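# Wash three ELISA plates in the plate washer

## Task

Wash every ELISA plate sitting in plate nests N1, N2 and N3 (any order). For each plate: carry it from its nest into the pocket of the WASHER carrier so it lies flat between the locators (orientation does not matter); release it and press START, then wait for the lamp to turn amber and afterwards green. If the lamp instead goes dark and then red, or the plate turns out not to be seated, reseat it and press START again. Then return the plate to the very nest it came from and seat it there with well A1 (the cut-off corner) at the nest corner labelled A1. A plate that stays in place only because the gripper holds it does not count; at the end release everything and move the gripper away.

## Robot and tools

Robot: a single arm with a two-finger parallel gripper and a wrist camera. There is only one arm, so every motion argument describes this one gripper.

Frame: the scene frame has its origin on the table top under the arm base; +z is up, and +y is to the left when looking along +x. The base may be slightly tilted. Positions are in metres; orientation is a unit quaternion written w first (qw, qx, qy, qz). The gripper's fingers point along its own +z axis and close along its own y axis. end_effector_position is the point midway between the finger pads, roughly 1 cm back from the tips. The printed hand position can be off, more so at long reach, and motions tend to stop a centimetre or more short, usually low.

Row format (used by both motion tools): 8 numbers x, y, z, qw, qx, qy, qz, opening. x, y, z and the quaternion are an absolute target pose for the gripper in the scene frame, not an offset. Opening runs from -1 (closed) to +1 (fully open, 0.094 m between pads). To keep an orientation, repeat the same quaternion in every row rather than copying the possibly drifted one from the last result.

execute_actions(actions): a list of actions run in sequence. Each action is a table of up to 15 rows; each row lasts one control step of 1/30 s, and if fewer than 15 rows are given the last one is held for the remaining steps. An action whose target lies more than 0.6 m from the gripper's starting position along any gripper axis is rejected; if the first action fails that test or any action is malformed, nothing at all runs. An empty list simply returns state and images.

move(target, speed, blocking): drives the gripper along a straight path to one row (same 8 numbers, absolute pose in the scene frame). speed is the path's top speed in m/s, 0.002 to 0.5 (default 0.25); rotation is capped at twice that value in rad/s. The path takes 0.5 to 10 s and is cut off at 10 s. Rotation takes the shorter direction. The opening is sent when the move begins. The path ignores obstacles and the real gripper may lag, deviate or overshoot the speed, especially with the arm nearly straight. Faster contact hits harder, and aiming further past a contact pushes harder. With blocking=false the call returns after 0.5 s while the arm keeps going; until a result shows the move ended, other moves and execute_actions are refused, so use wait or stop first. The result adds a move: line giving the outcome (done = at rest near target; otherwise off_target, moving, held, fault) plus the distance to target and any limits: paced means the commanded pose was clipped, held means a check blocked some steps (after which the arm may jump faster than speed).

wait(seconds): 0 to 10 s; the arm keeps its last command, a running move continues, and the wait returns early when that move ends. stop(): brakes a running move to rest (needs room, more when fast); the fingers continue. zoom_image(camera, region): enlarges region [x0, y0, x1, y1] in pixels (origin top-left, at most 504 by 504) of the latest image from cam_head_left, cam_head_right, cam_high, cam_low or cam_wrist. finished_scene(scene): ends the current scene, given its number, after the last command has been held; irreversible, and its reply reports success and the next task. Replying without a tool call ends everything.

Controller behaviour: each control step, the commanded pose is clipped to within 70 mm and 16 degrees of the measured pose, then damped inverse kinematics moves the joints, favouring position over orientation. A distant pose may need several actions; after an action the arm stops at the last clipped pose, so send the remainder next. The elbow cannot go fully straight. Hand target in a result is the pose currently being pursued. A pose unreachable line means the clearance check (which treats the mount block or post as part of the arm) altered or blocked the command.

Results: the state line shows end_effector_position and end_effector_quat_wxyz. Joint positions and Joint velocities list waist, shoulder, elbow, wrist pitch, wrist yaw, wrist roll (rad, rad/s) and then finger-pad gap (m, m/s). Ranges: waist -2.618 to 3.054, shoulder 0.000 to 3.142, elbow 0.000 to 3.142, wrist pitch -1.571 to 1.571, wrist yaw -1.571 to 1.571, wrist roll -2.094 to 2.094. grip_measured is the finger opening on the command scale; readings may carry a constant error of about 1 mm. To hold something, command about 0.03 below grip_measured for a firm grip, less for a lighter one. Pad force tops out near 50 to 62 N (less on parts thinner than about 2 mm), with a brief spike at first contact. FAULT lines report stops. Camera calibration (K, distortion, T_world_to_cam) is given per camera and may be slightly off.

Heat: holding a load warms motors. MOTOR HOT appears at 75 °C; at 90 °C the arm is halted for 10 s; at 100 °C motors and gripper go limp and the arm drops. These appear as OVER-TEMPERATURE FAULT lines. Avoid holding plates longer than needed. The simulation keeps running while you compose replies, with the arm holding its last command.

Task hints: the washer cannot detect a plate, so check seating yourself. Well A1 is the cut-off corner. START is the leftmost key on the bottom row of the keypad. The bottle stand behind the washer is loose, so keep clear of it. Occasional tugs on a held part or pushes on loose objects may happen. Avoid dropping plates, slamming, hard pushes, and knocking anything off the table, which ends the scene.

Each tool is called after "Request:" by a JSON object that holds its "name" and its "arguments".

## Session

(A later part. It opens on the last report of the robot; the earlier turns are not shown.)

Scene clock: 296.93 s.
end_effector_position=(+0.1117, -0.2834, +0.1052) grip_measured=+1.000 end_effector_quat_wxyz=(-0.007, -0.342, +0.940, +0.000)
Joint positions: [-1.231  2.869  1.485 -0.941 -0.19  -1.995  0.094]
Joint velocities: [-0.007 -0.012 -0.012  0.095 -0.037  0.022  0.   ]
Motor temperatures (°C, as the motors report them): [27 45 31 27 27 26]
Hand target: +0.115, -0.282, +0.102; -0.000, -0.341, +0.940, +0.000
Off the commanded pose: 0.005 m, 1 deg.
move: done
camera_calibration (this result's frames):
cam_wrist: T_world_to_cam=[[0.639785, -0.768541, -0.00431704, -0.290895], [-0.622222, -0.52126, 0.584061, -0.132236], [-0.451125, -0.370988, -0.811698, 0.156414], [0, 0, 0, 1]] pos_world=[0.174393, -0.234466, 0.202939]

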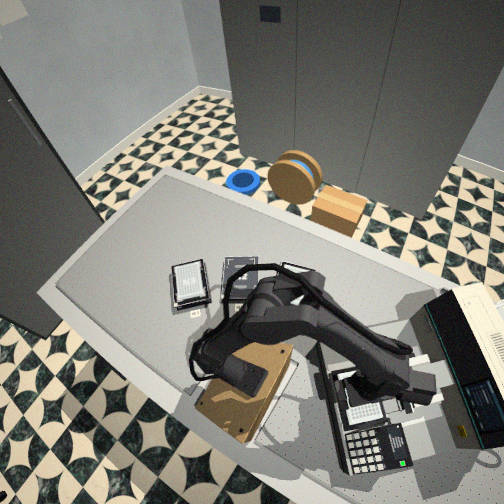

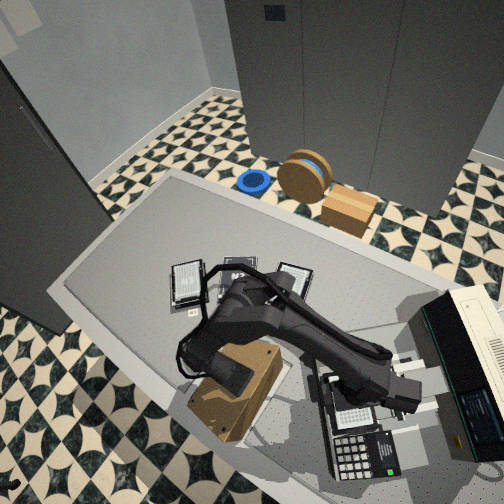

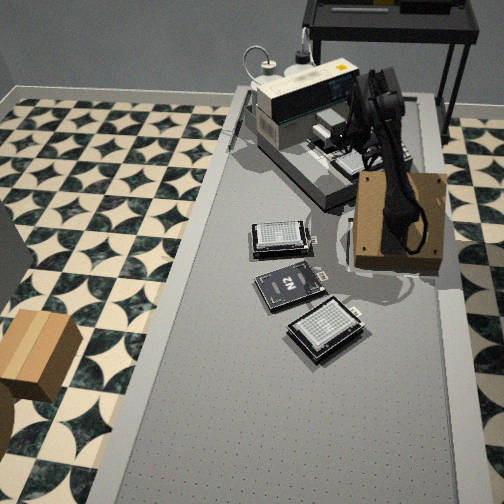

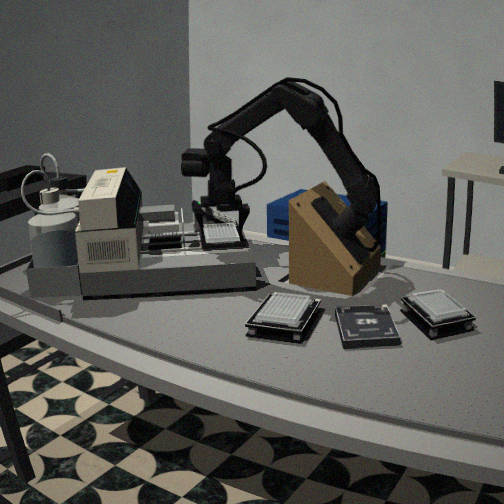

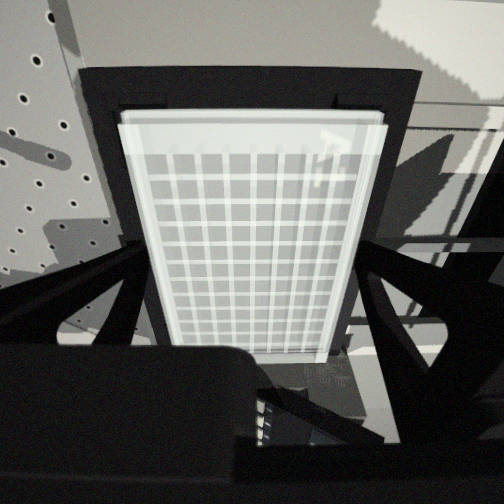

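Request:
{"name": "execute_actions", "arguments": {"actions": [[[0.115,-0.282,0.102,0,-0.341,0.94,0,0.725]],[[0.115,-0.282,0.102,0,-0.341,0.94,0,0.725]]]}}

Request:
{"name": "move", "arguments": {"target": [0.113,-0.284,0.18,0,-0.341,0.94,0,0.725], "speed": 0.05}}

Request:
{"name": "move", "arguments": {"target": [0.29,-0.14,0.19,0,-0.3,0.954,0,0.725], "speed": 0.15}}

Request:
{"name": "move", "arguments": {"target": [0.284,0.192,0.13,0,-0.259,0.966,0,0.725], "speed": 0.15}}

Request:
{"name": "move", "arguments": {"target": [0.284,0.189,0.049,0,-0.259,0.966,0,0.725], "speed": 0.04}}

Scene clock: 306.00 s.
end_effector_position=(+0.1117, -0.2836, +0.1051) grip_measured=+0.756 end_effector_quat_wxyz=(-0.007, -0.342, +0.940, -0.000)
Joint positions: [-1.231  2.869  1.485 -0.939 -0.19  -1.995  0.082]
Joint velocities: [ 0.007 -0.007  0.002  0.022 -0.022  0.007  0.001]
Motor temperatures (°C, as the motors report them): [27 45 31 27 27 26]
Hand target: +0.115, -0.282, +0.102; -0.000, -0.341, +0.940, +0.000
Off the commanded pose: 0.005 m, 1 deg.
camera_calibration (this result's frames):
cam_wrist: T_world_to_cam=[[0.639672, -0.768641, -0.00328882, -0.291234], [-0.622478, -0.520534, 0.584436, -0.132084], [-0.450933, -0.3718, -0.811433, 0.155997], [0, 0, 0, 1]] pos_world=[0.174419, -0.23461, 0.202818]

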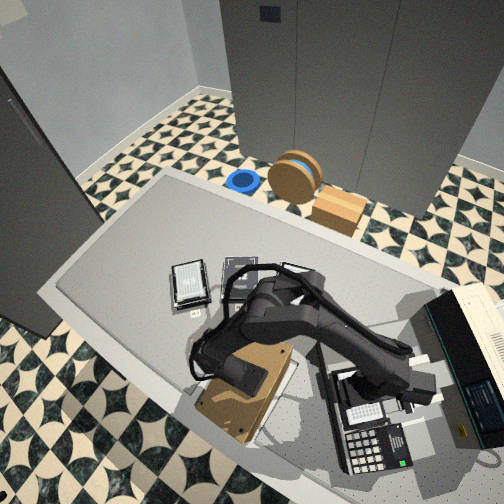

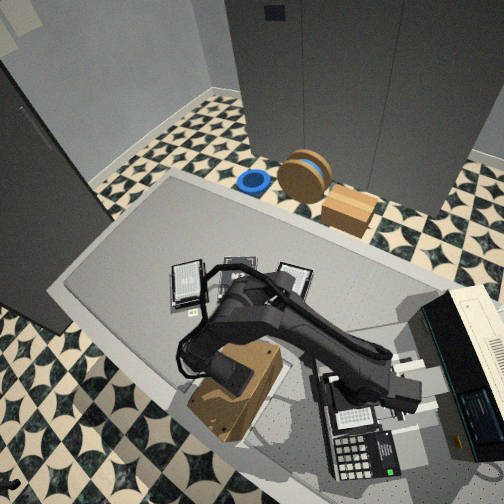

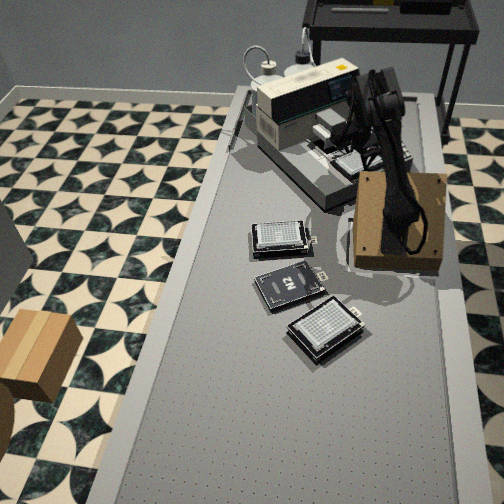

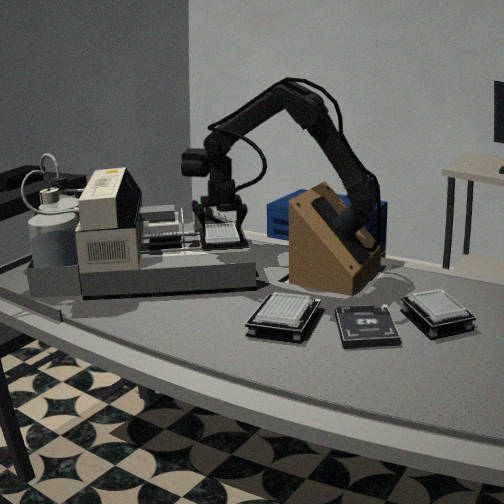

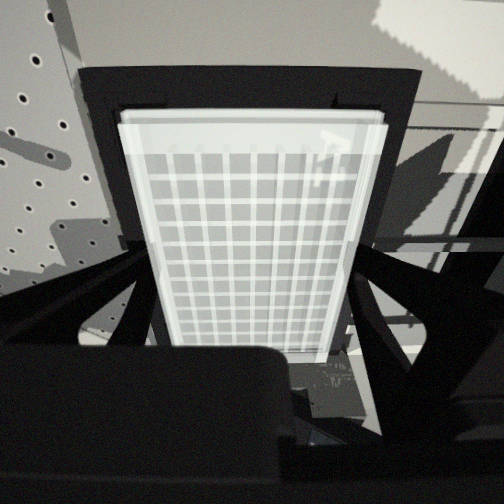

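Scene clock: 307.97 s.
end_effector_position=(+0.1135, -0.2826, +0.1599) grip_measured=+0.756 end_effector_quat_wxyz=(-0.005, -0.341, +0.940, +0.016)
Joint positions: [-1.257  2.84   1.663 -1.184 -0.174 -2.018  0.082]
Joint velocities: [ 0.002  0.017  0.007 -0.022 -0.051 -0.051  0.   ]
Motor temperatures (°C, as the motors report them): [27 45 31 27 27 26]
Hand target: +0.114, -0.285, +0.179; +0.000, -0.341, +0.940, -0.000
Off the commanded pose: 0.020 m, 2 deg.
move: off_target
camera_calibration (this result's frames):
cam_wrist: T_world_to_cam=[[0.637523, -0.769742, -0.0325773, -0.286786], [-0.620247, -0.537871, 0.570954, -0.165434], [-0.45701, -0.34379, -0.820335, 0.211696], [0, 0, 0, 1]] pos_world=[0.17697, -0.236954, 0.258774]

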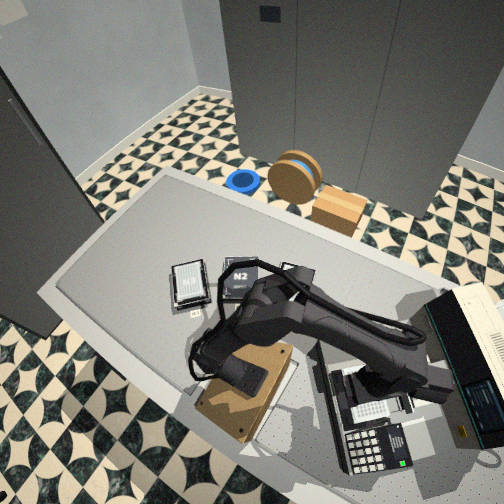

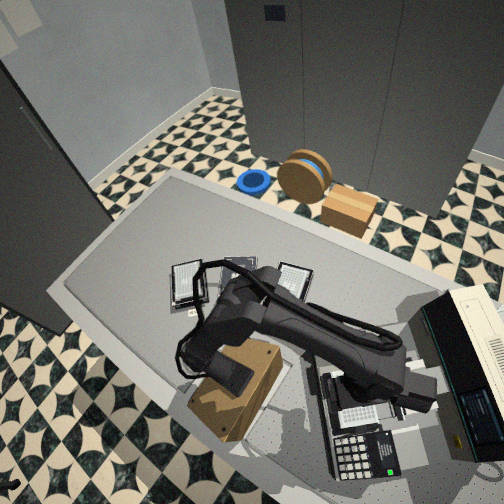

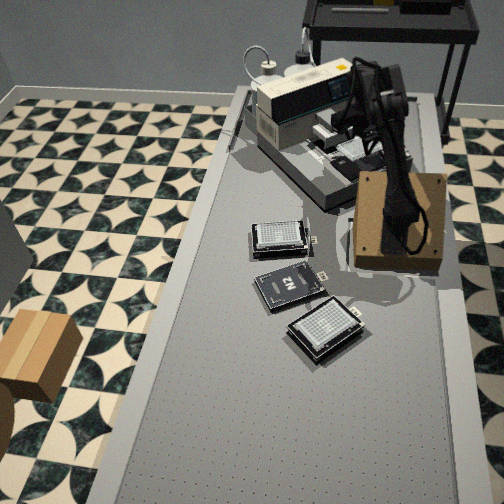

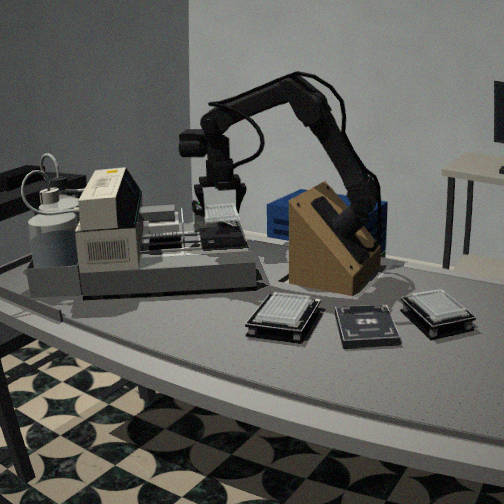

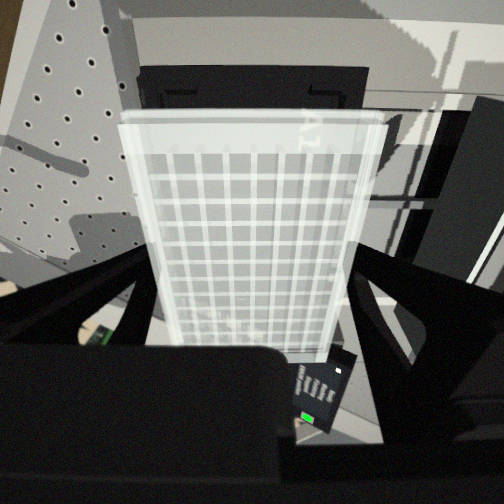

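Scene clock: 310.03 s.
end_effector_position=(+0.2795, -0.1457, +0.1736) grip_measured=+0.756 end_effector_quat_wxyz=(-0.022, -0.298, +0.954, +0.006)
Joint positions: [-0.733  2.552  1.61  -1.265 -0.485 -1.504  0.082]
Joint velocities: [-0.012 -0.012  0.007 -0.022 -0.066 -0.051  0.001]
Motor temperatures (°C, as the motors report them): [27 45 31 27 27 26]
Hand target: +0.286, -0.143, +0.189; -0.006, -0.296, +0.955, -0.003
Off the commanded pose: 0.020 m, 3 deg.
move: off_target
camera_calibration (this result's frames):
cam_wrist: T_world_to_cam=[[0.564571, -0.825049, -0.023525, -0.276004], [-0.649429, -0.461627, 0.604271, 0.0168137], [-0.509413, -0.325876, -0.796432, 0.358894], [0, 0, 0, 1]] pos_world=[0.349568, -0.103, 0.269182]

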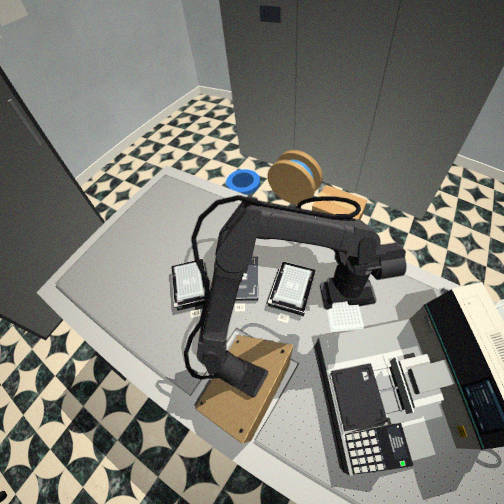

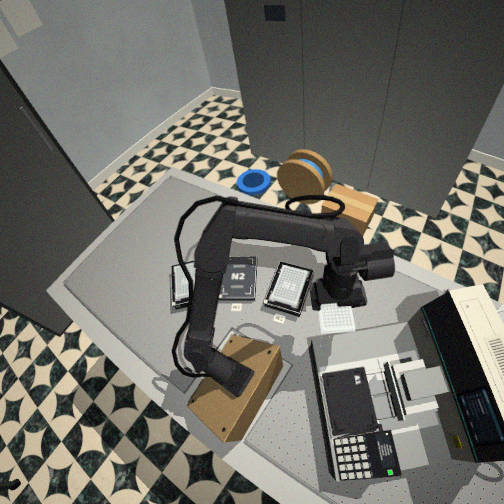

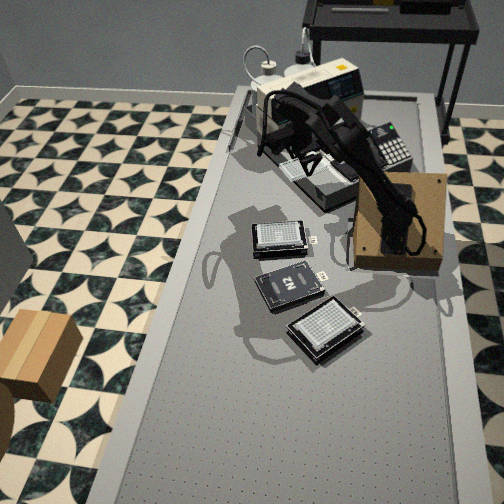

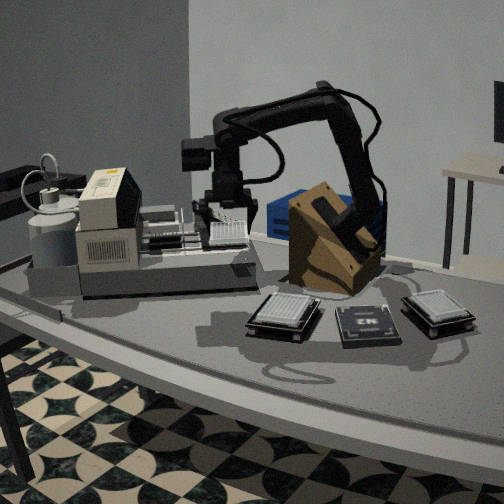

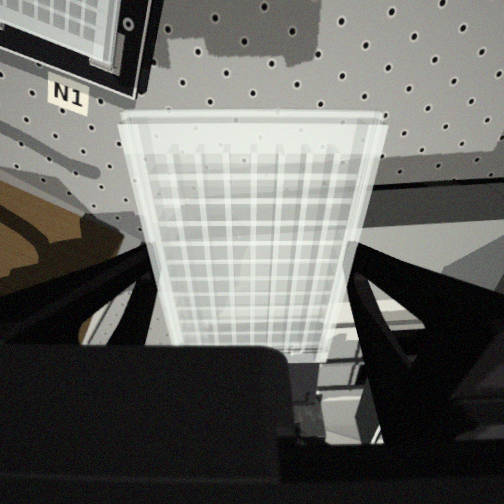

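Scene clock: 312.87 s.
end_effector_position=(+0.2712, +0.1791, +0.1219) grip_measured=+0.756 end_effector_quat_wxyz=(-0.032, -0.240, +0.970, -0.006)
Joint positions: [ 0.034  1.712  1.19  -1.143 -0.751 -0.499  0.082]
Joint velocities: [ 0.002  0.002 -0.017  0.037 -0.022 -0.007  0.   ]
Motor temperatures (°C, as the motors report them): [28 44 31 27 27 26]
Hand target: +0.282, +0.187, +0.132; -0.004, -0.256, +0.967, -0.010
Off the commanded pose: 0.020 m, 4 deg.
move: off_target
camera_calibration (this result's frames):
cam_wrist: T_world_to_cam=[[0.462961, -0.886374, -0.0027982, 0.0314107], [-0.690777, -0.362774, 0.625477, 0.183557], [-0.555422, -0.287639, -0.780237, 0.423047], [0, 0, 0, 1]] pos_world=[0.347225, 0.216116, 0.215355]

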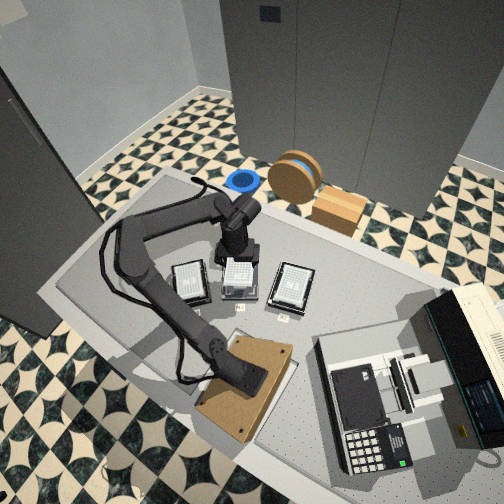

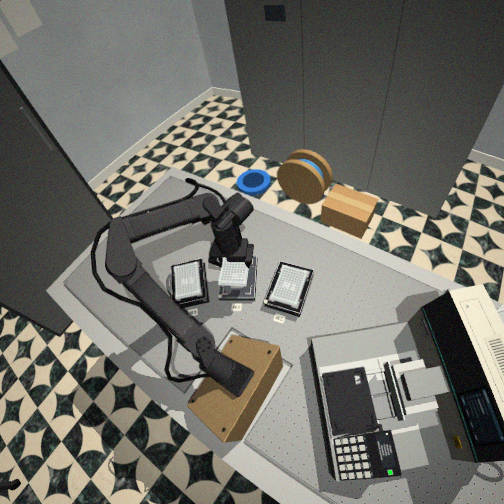

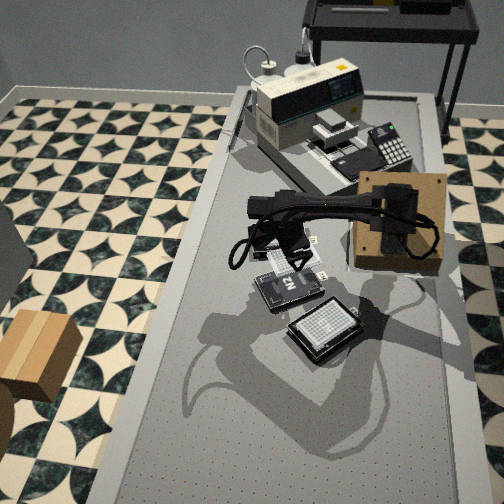

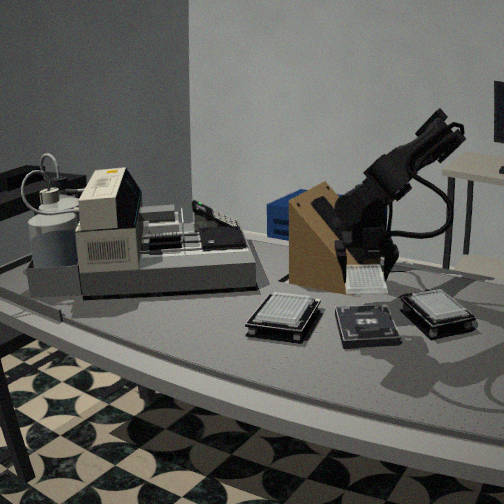

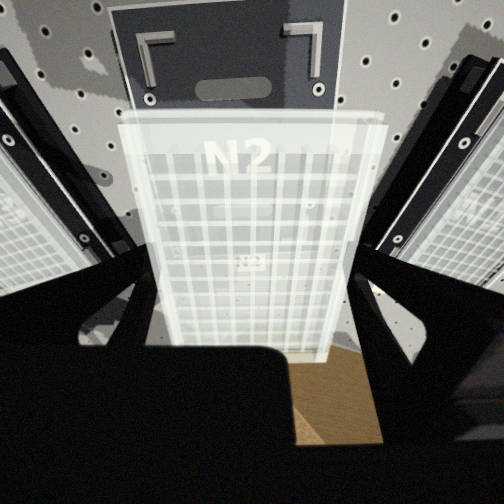

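Scene clock: 315.20 s.
end_effector_position=(+0.2797, +0.1901, +0.0501) grip_measured=+0.756 end_effector_quat_wxyz=(-0.006, -0.262, +0.965, -0.005)
Joint positions: [ 0.224  1.731  1.017 -0.701 -0.753 -0.233  0.082]
Joint velocities: [-0.012 -0.007 -0.002  0.007 -0.007 -0.007  0.   ]
Motor temperatures (°C, as the motors report them): [28 44 31 27 27 26]
Hand target: +0.282, +0.188, +0.049; -0.000, -0.259, +0.966, -0.003
Off the commanded pose: 0.005 m, 1 deg.
move: done
camera_calibration (this result's frames):
cam_wrist: T_world_to_cam=[[0.501689, -0.865019, 0.00703143, 0.0216704], [-0.704264, -0.403709, 0.583979, 0.251912], [-0.502314, -0.297928, -0.811739, 0.363582], [0, 0, 0, 1]] pos_world=[0.349173, 0.228765, 0.14787]

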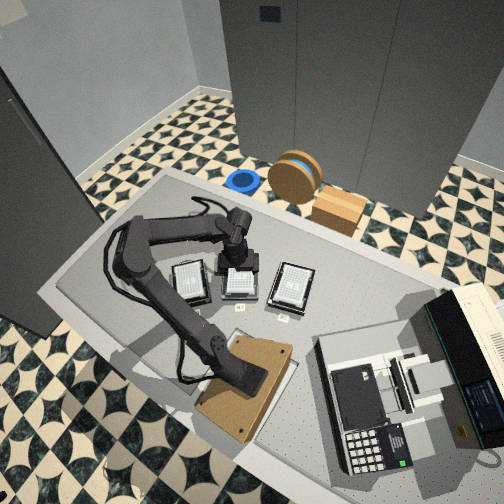

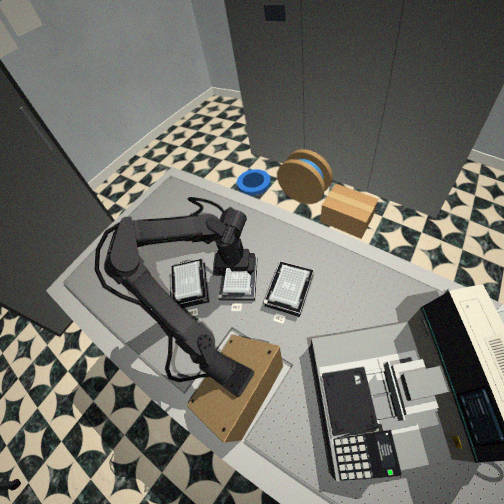

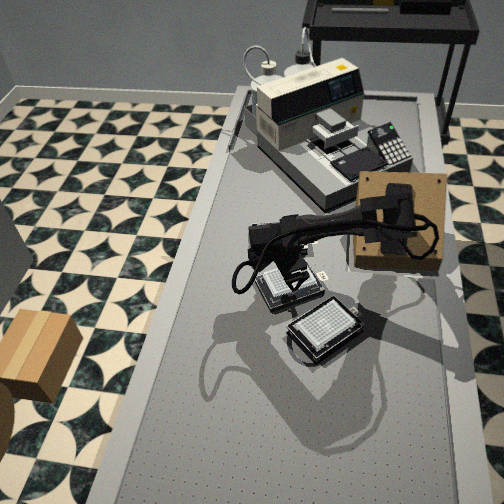

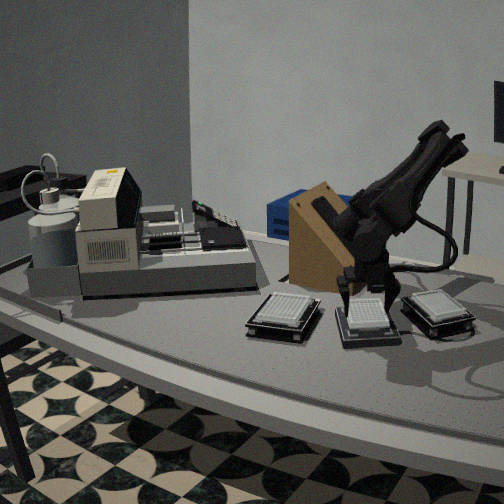

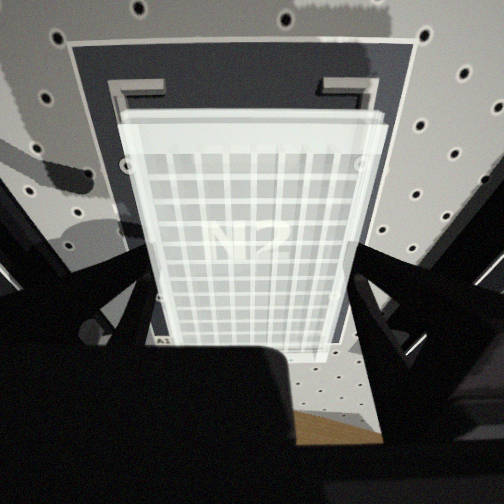

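Request:
{"name": "move", "arguments": {"target": [0.2845,0.192,0.044,0,-0.261,0.965,0,0.725], "speed": 0.008}}

Scene clock: 321.10 s.
end_effector_position=(+0.2807, +0.1945, +0.0469) grip_measured=+0.756 end_effector_quat_wxyz=(-0.003, -0.265, +0.964, -0.003)
Joint positions: [ 0.24   1.731  1.017 -0.68  -0.753 -0.213  0.082]
Joint velocities: [-0.012  0.017 -0.007 -0.022  0.051  0.051 -0.   ]
Motor temperatures (°C, as the motors report them): [28 42 30 27 27 26]
Hand target: +0.284, +0.192, +0.044; -0.000, -0.261, +0.965, -0.000
Off the commanded pose: 0.005 m, 1 deg.
move: done
camera_calibration (this result's frames):
cam_wrist: T_world_to_cam=[[0.506981, -0.86194, 0.00547349, 0.0229429], [-0.703908, -0.410347, 0.579766, 0.257654], [-0.497478, -0.297783, -0.814765, 0.361511], [0, 0, 0, 1]] pos_world=[0.349576, 0.233155, 0.145042]

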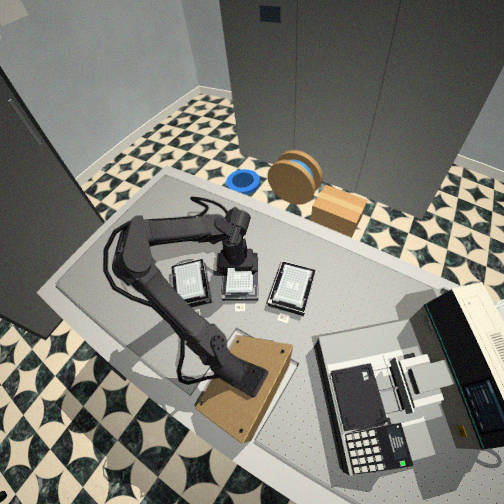

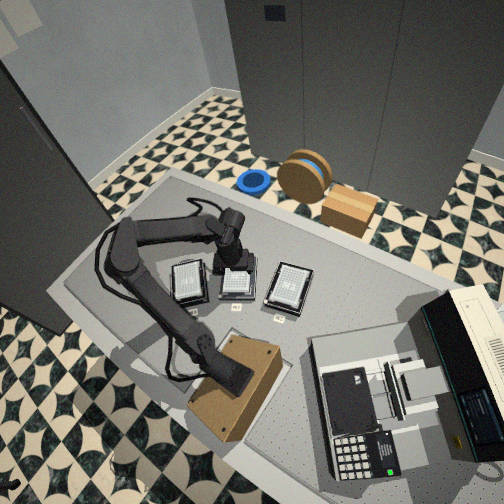

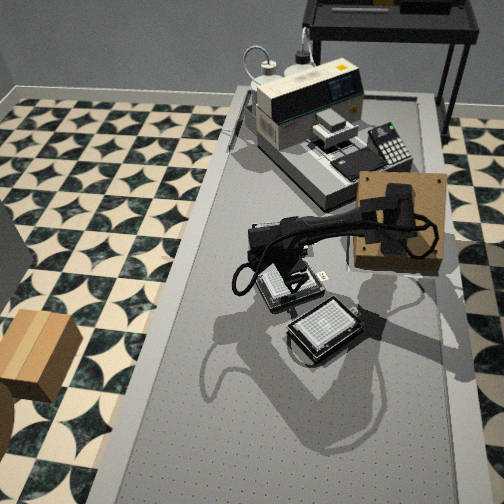

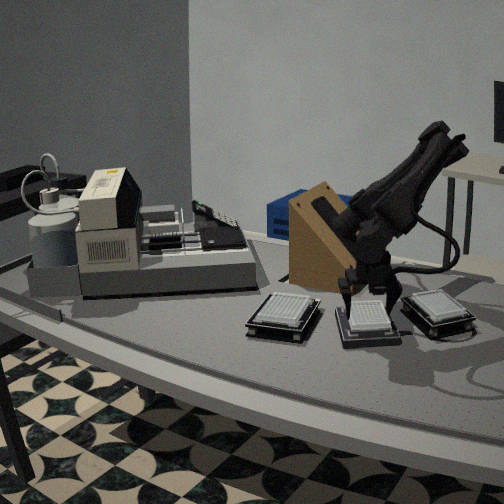

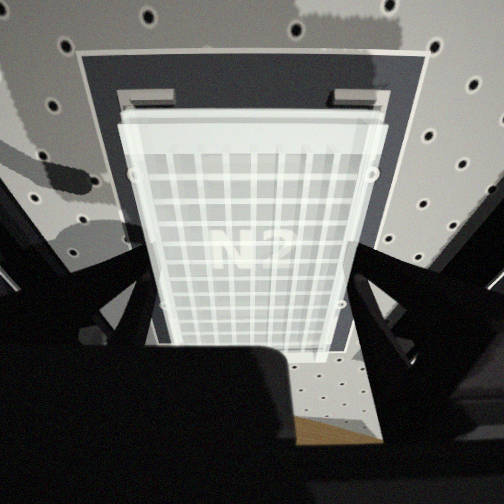

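Request:
{"name": "move", "arguments": {"target": [0.284,0.189,0.036,0,-0.26,0.966,0,0.725], "speed": 0.008}}

Scene clock: 324.67 s.
end_effector_position=(+0.2813, +0.1935, +0.0400) grip_measured=+0.756 end_effector_quat_wxyz=(-0.003, -0.265, +0.964, -0.001)
Joint positions: [ 0.251  1.745  1.006 -0.644 -0.755 -0.199  0.082]
Joint velocities: [ 0.002 -0.002  0.002  0.051 -0.022  0.066  0.   ]
Motor temperatures (°C, as the motors report them): [28 42 30 27 27 26]
Hand target: +0.284, +0.189, +0.036; -0.000, -0.260, +0.966, -0.000
Off the commanded pose: 0.007 m, 1 deg.
move: done
camera_calibration (this result's frames):
cam_wrist: T_world_to_cam=[[0.507378, -0.861723, 0.00127854, 0.0218404], [-0.702948, -0.413033, 0.579023, 0.261903], [-0.498429, -0.294682, -0.81531, 0.355638], [0, 0, 0, 1]] pos_world=[0.350283, 0.231795, 0.138279]

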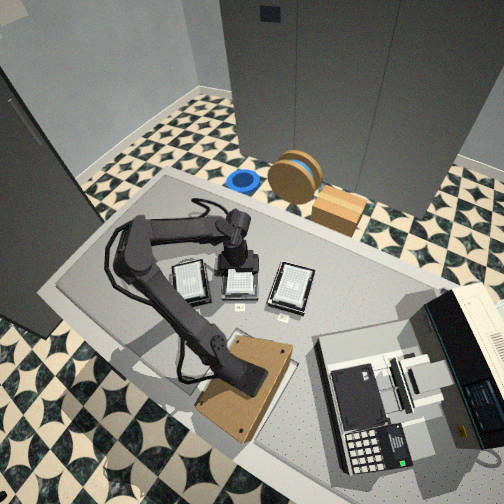

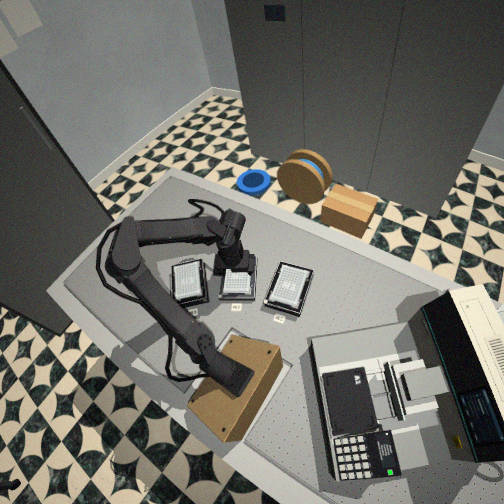

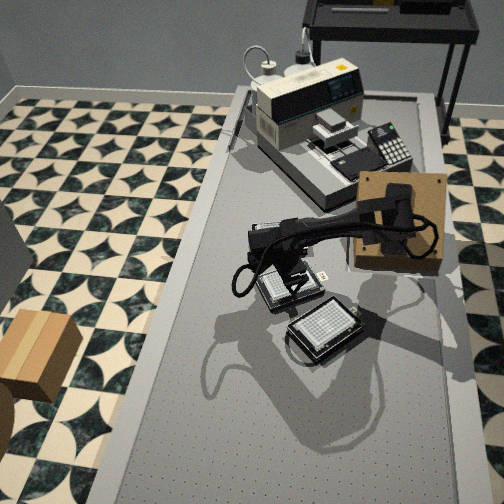

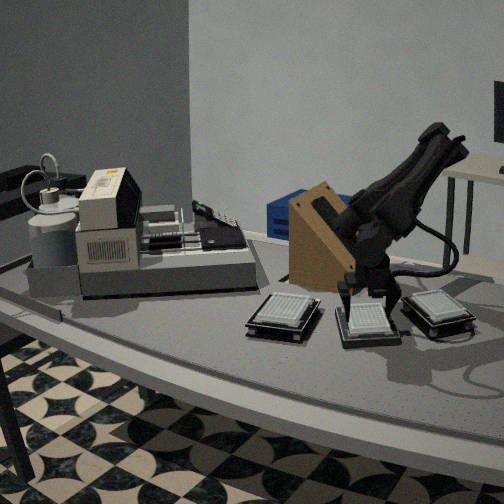

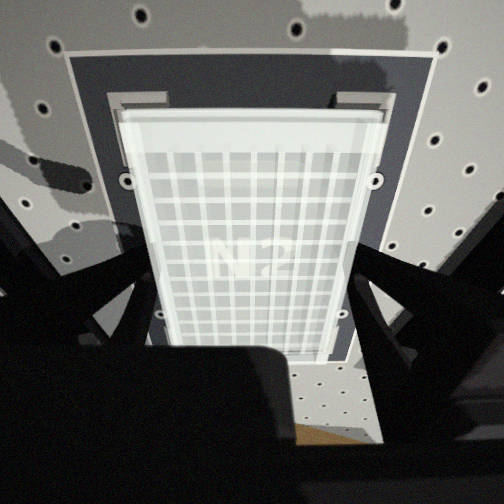

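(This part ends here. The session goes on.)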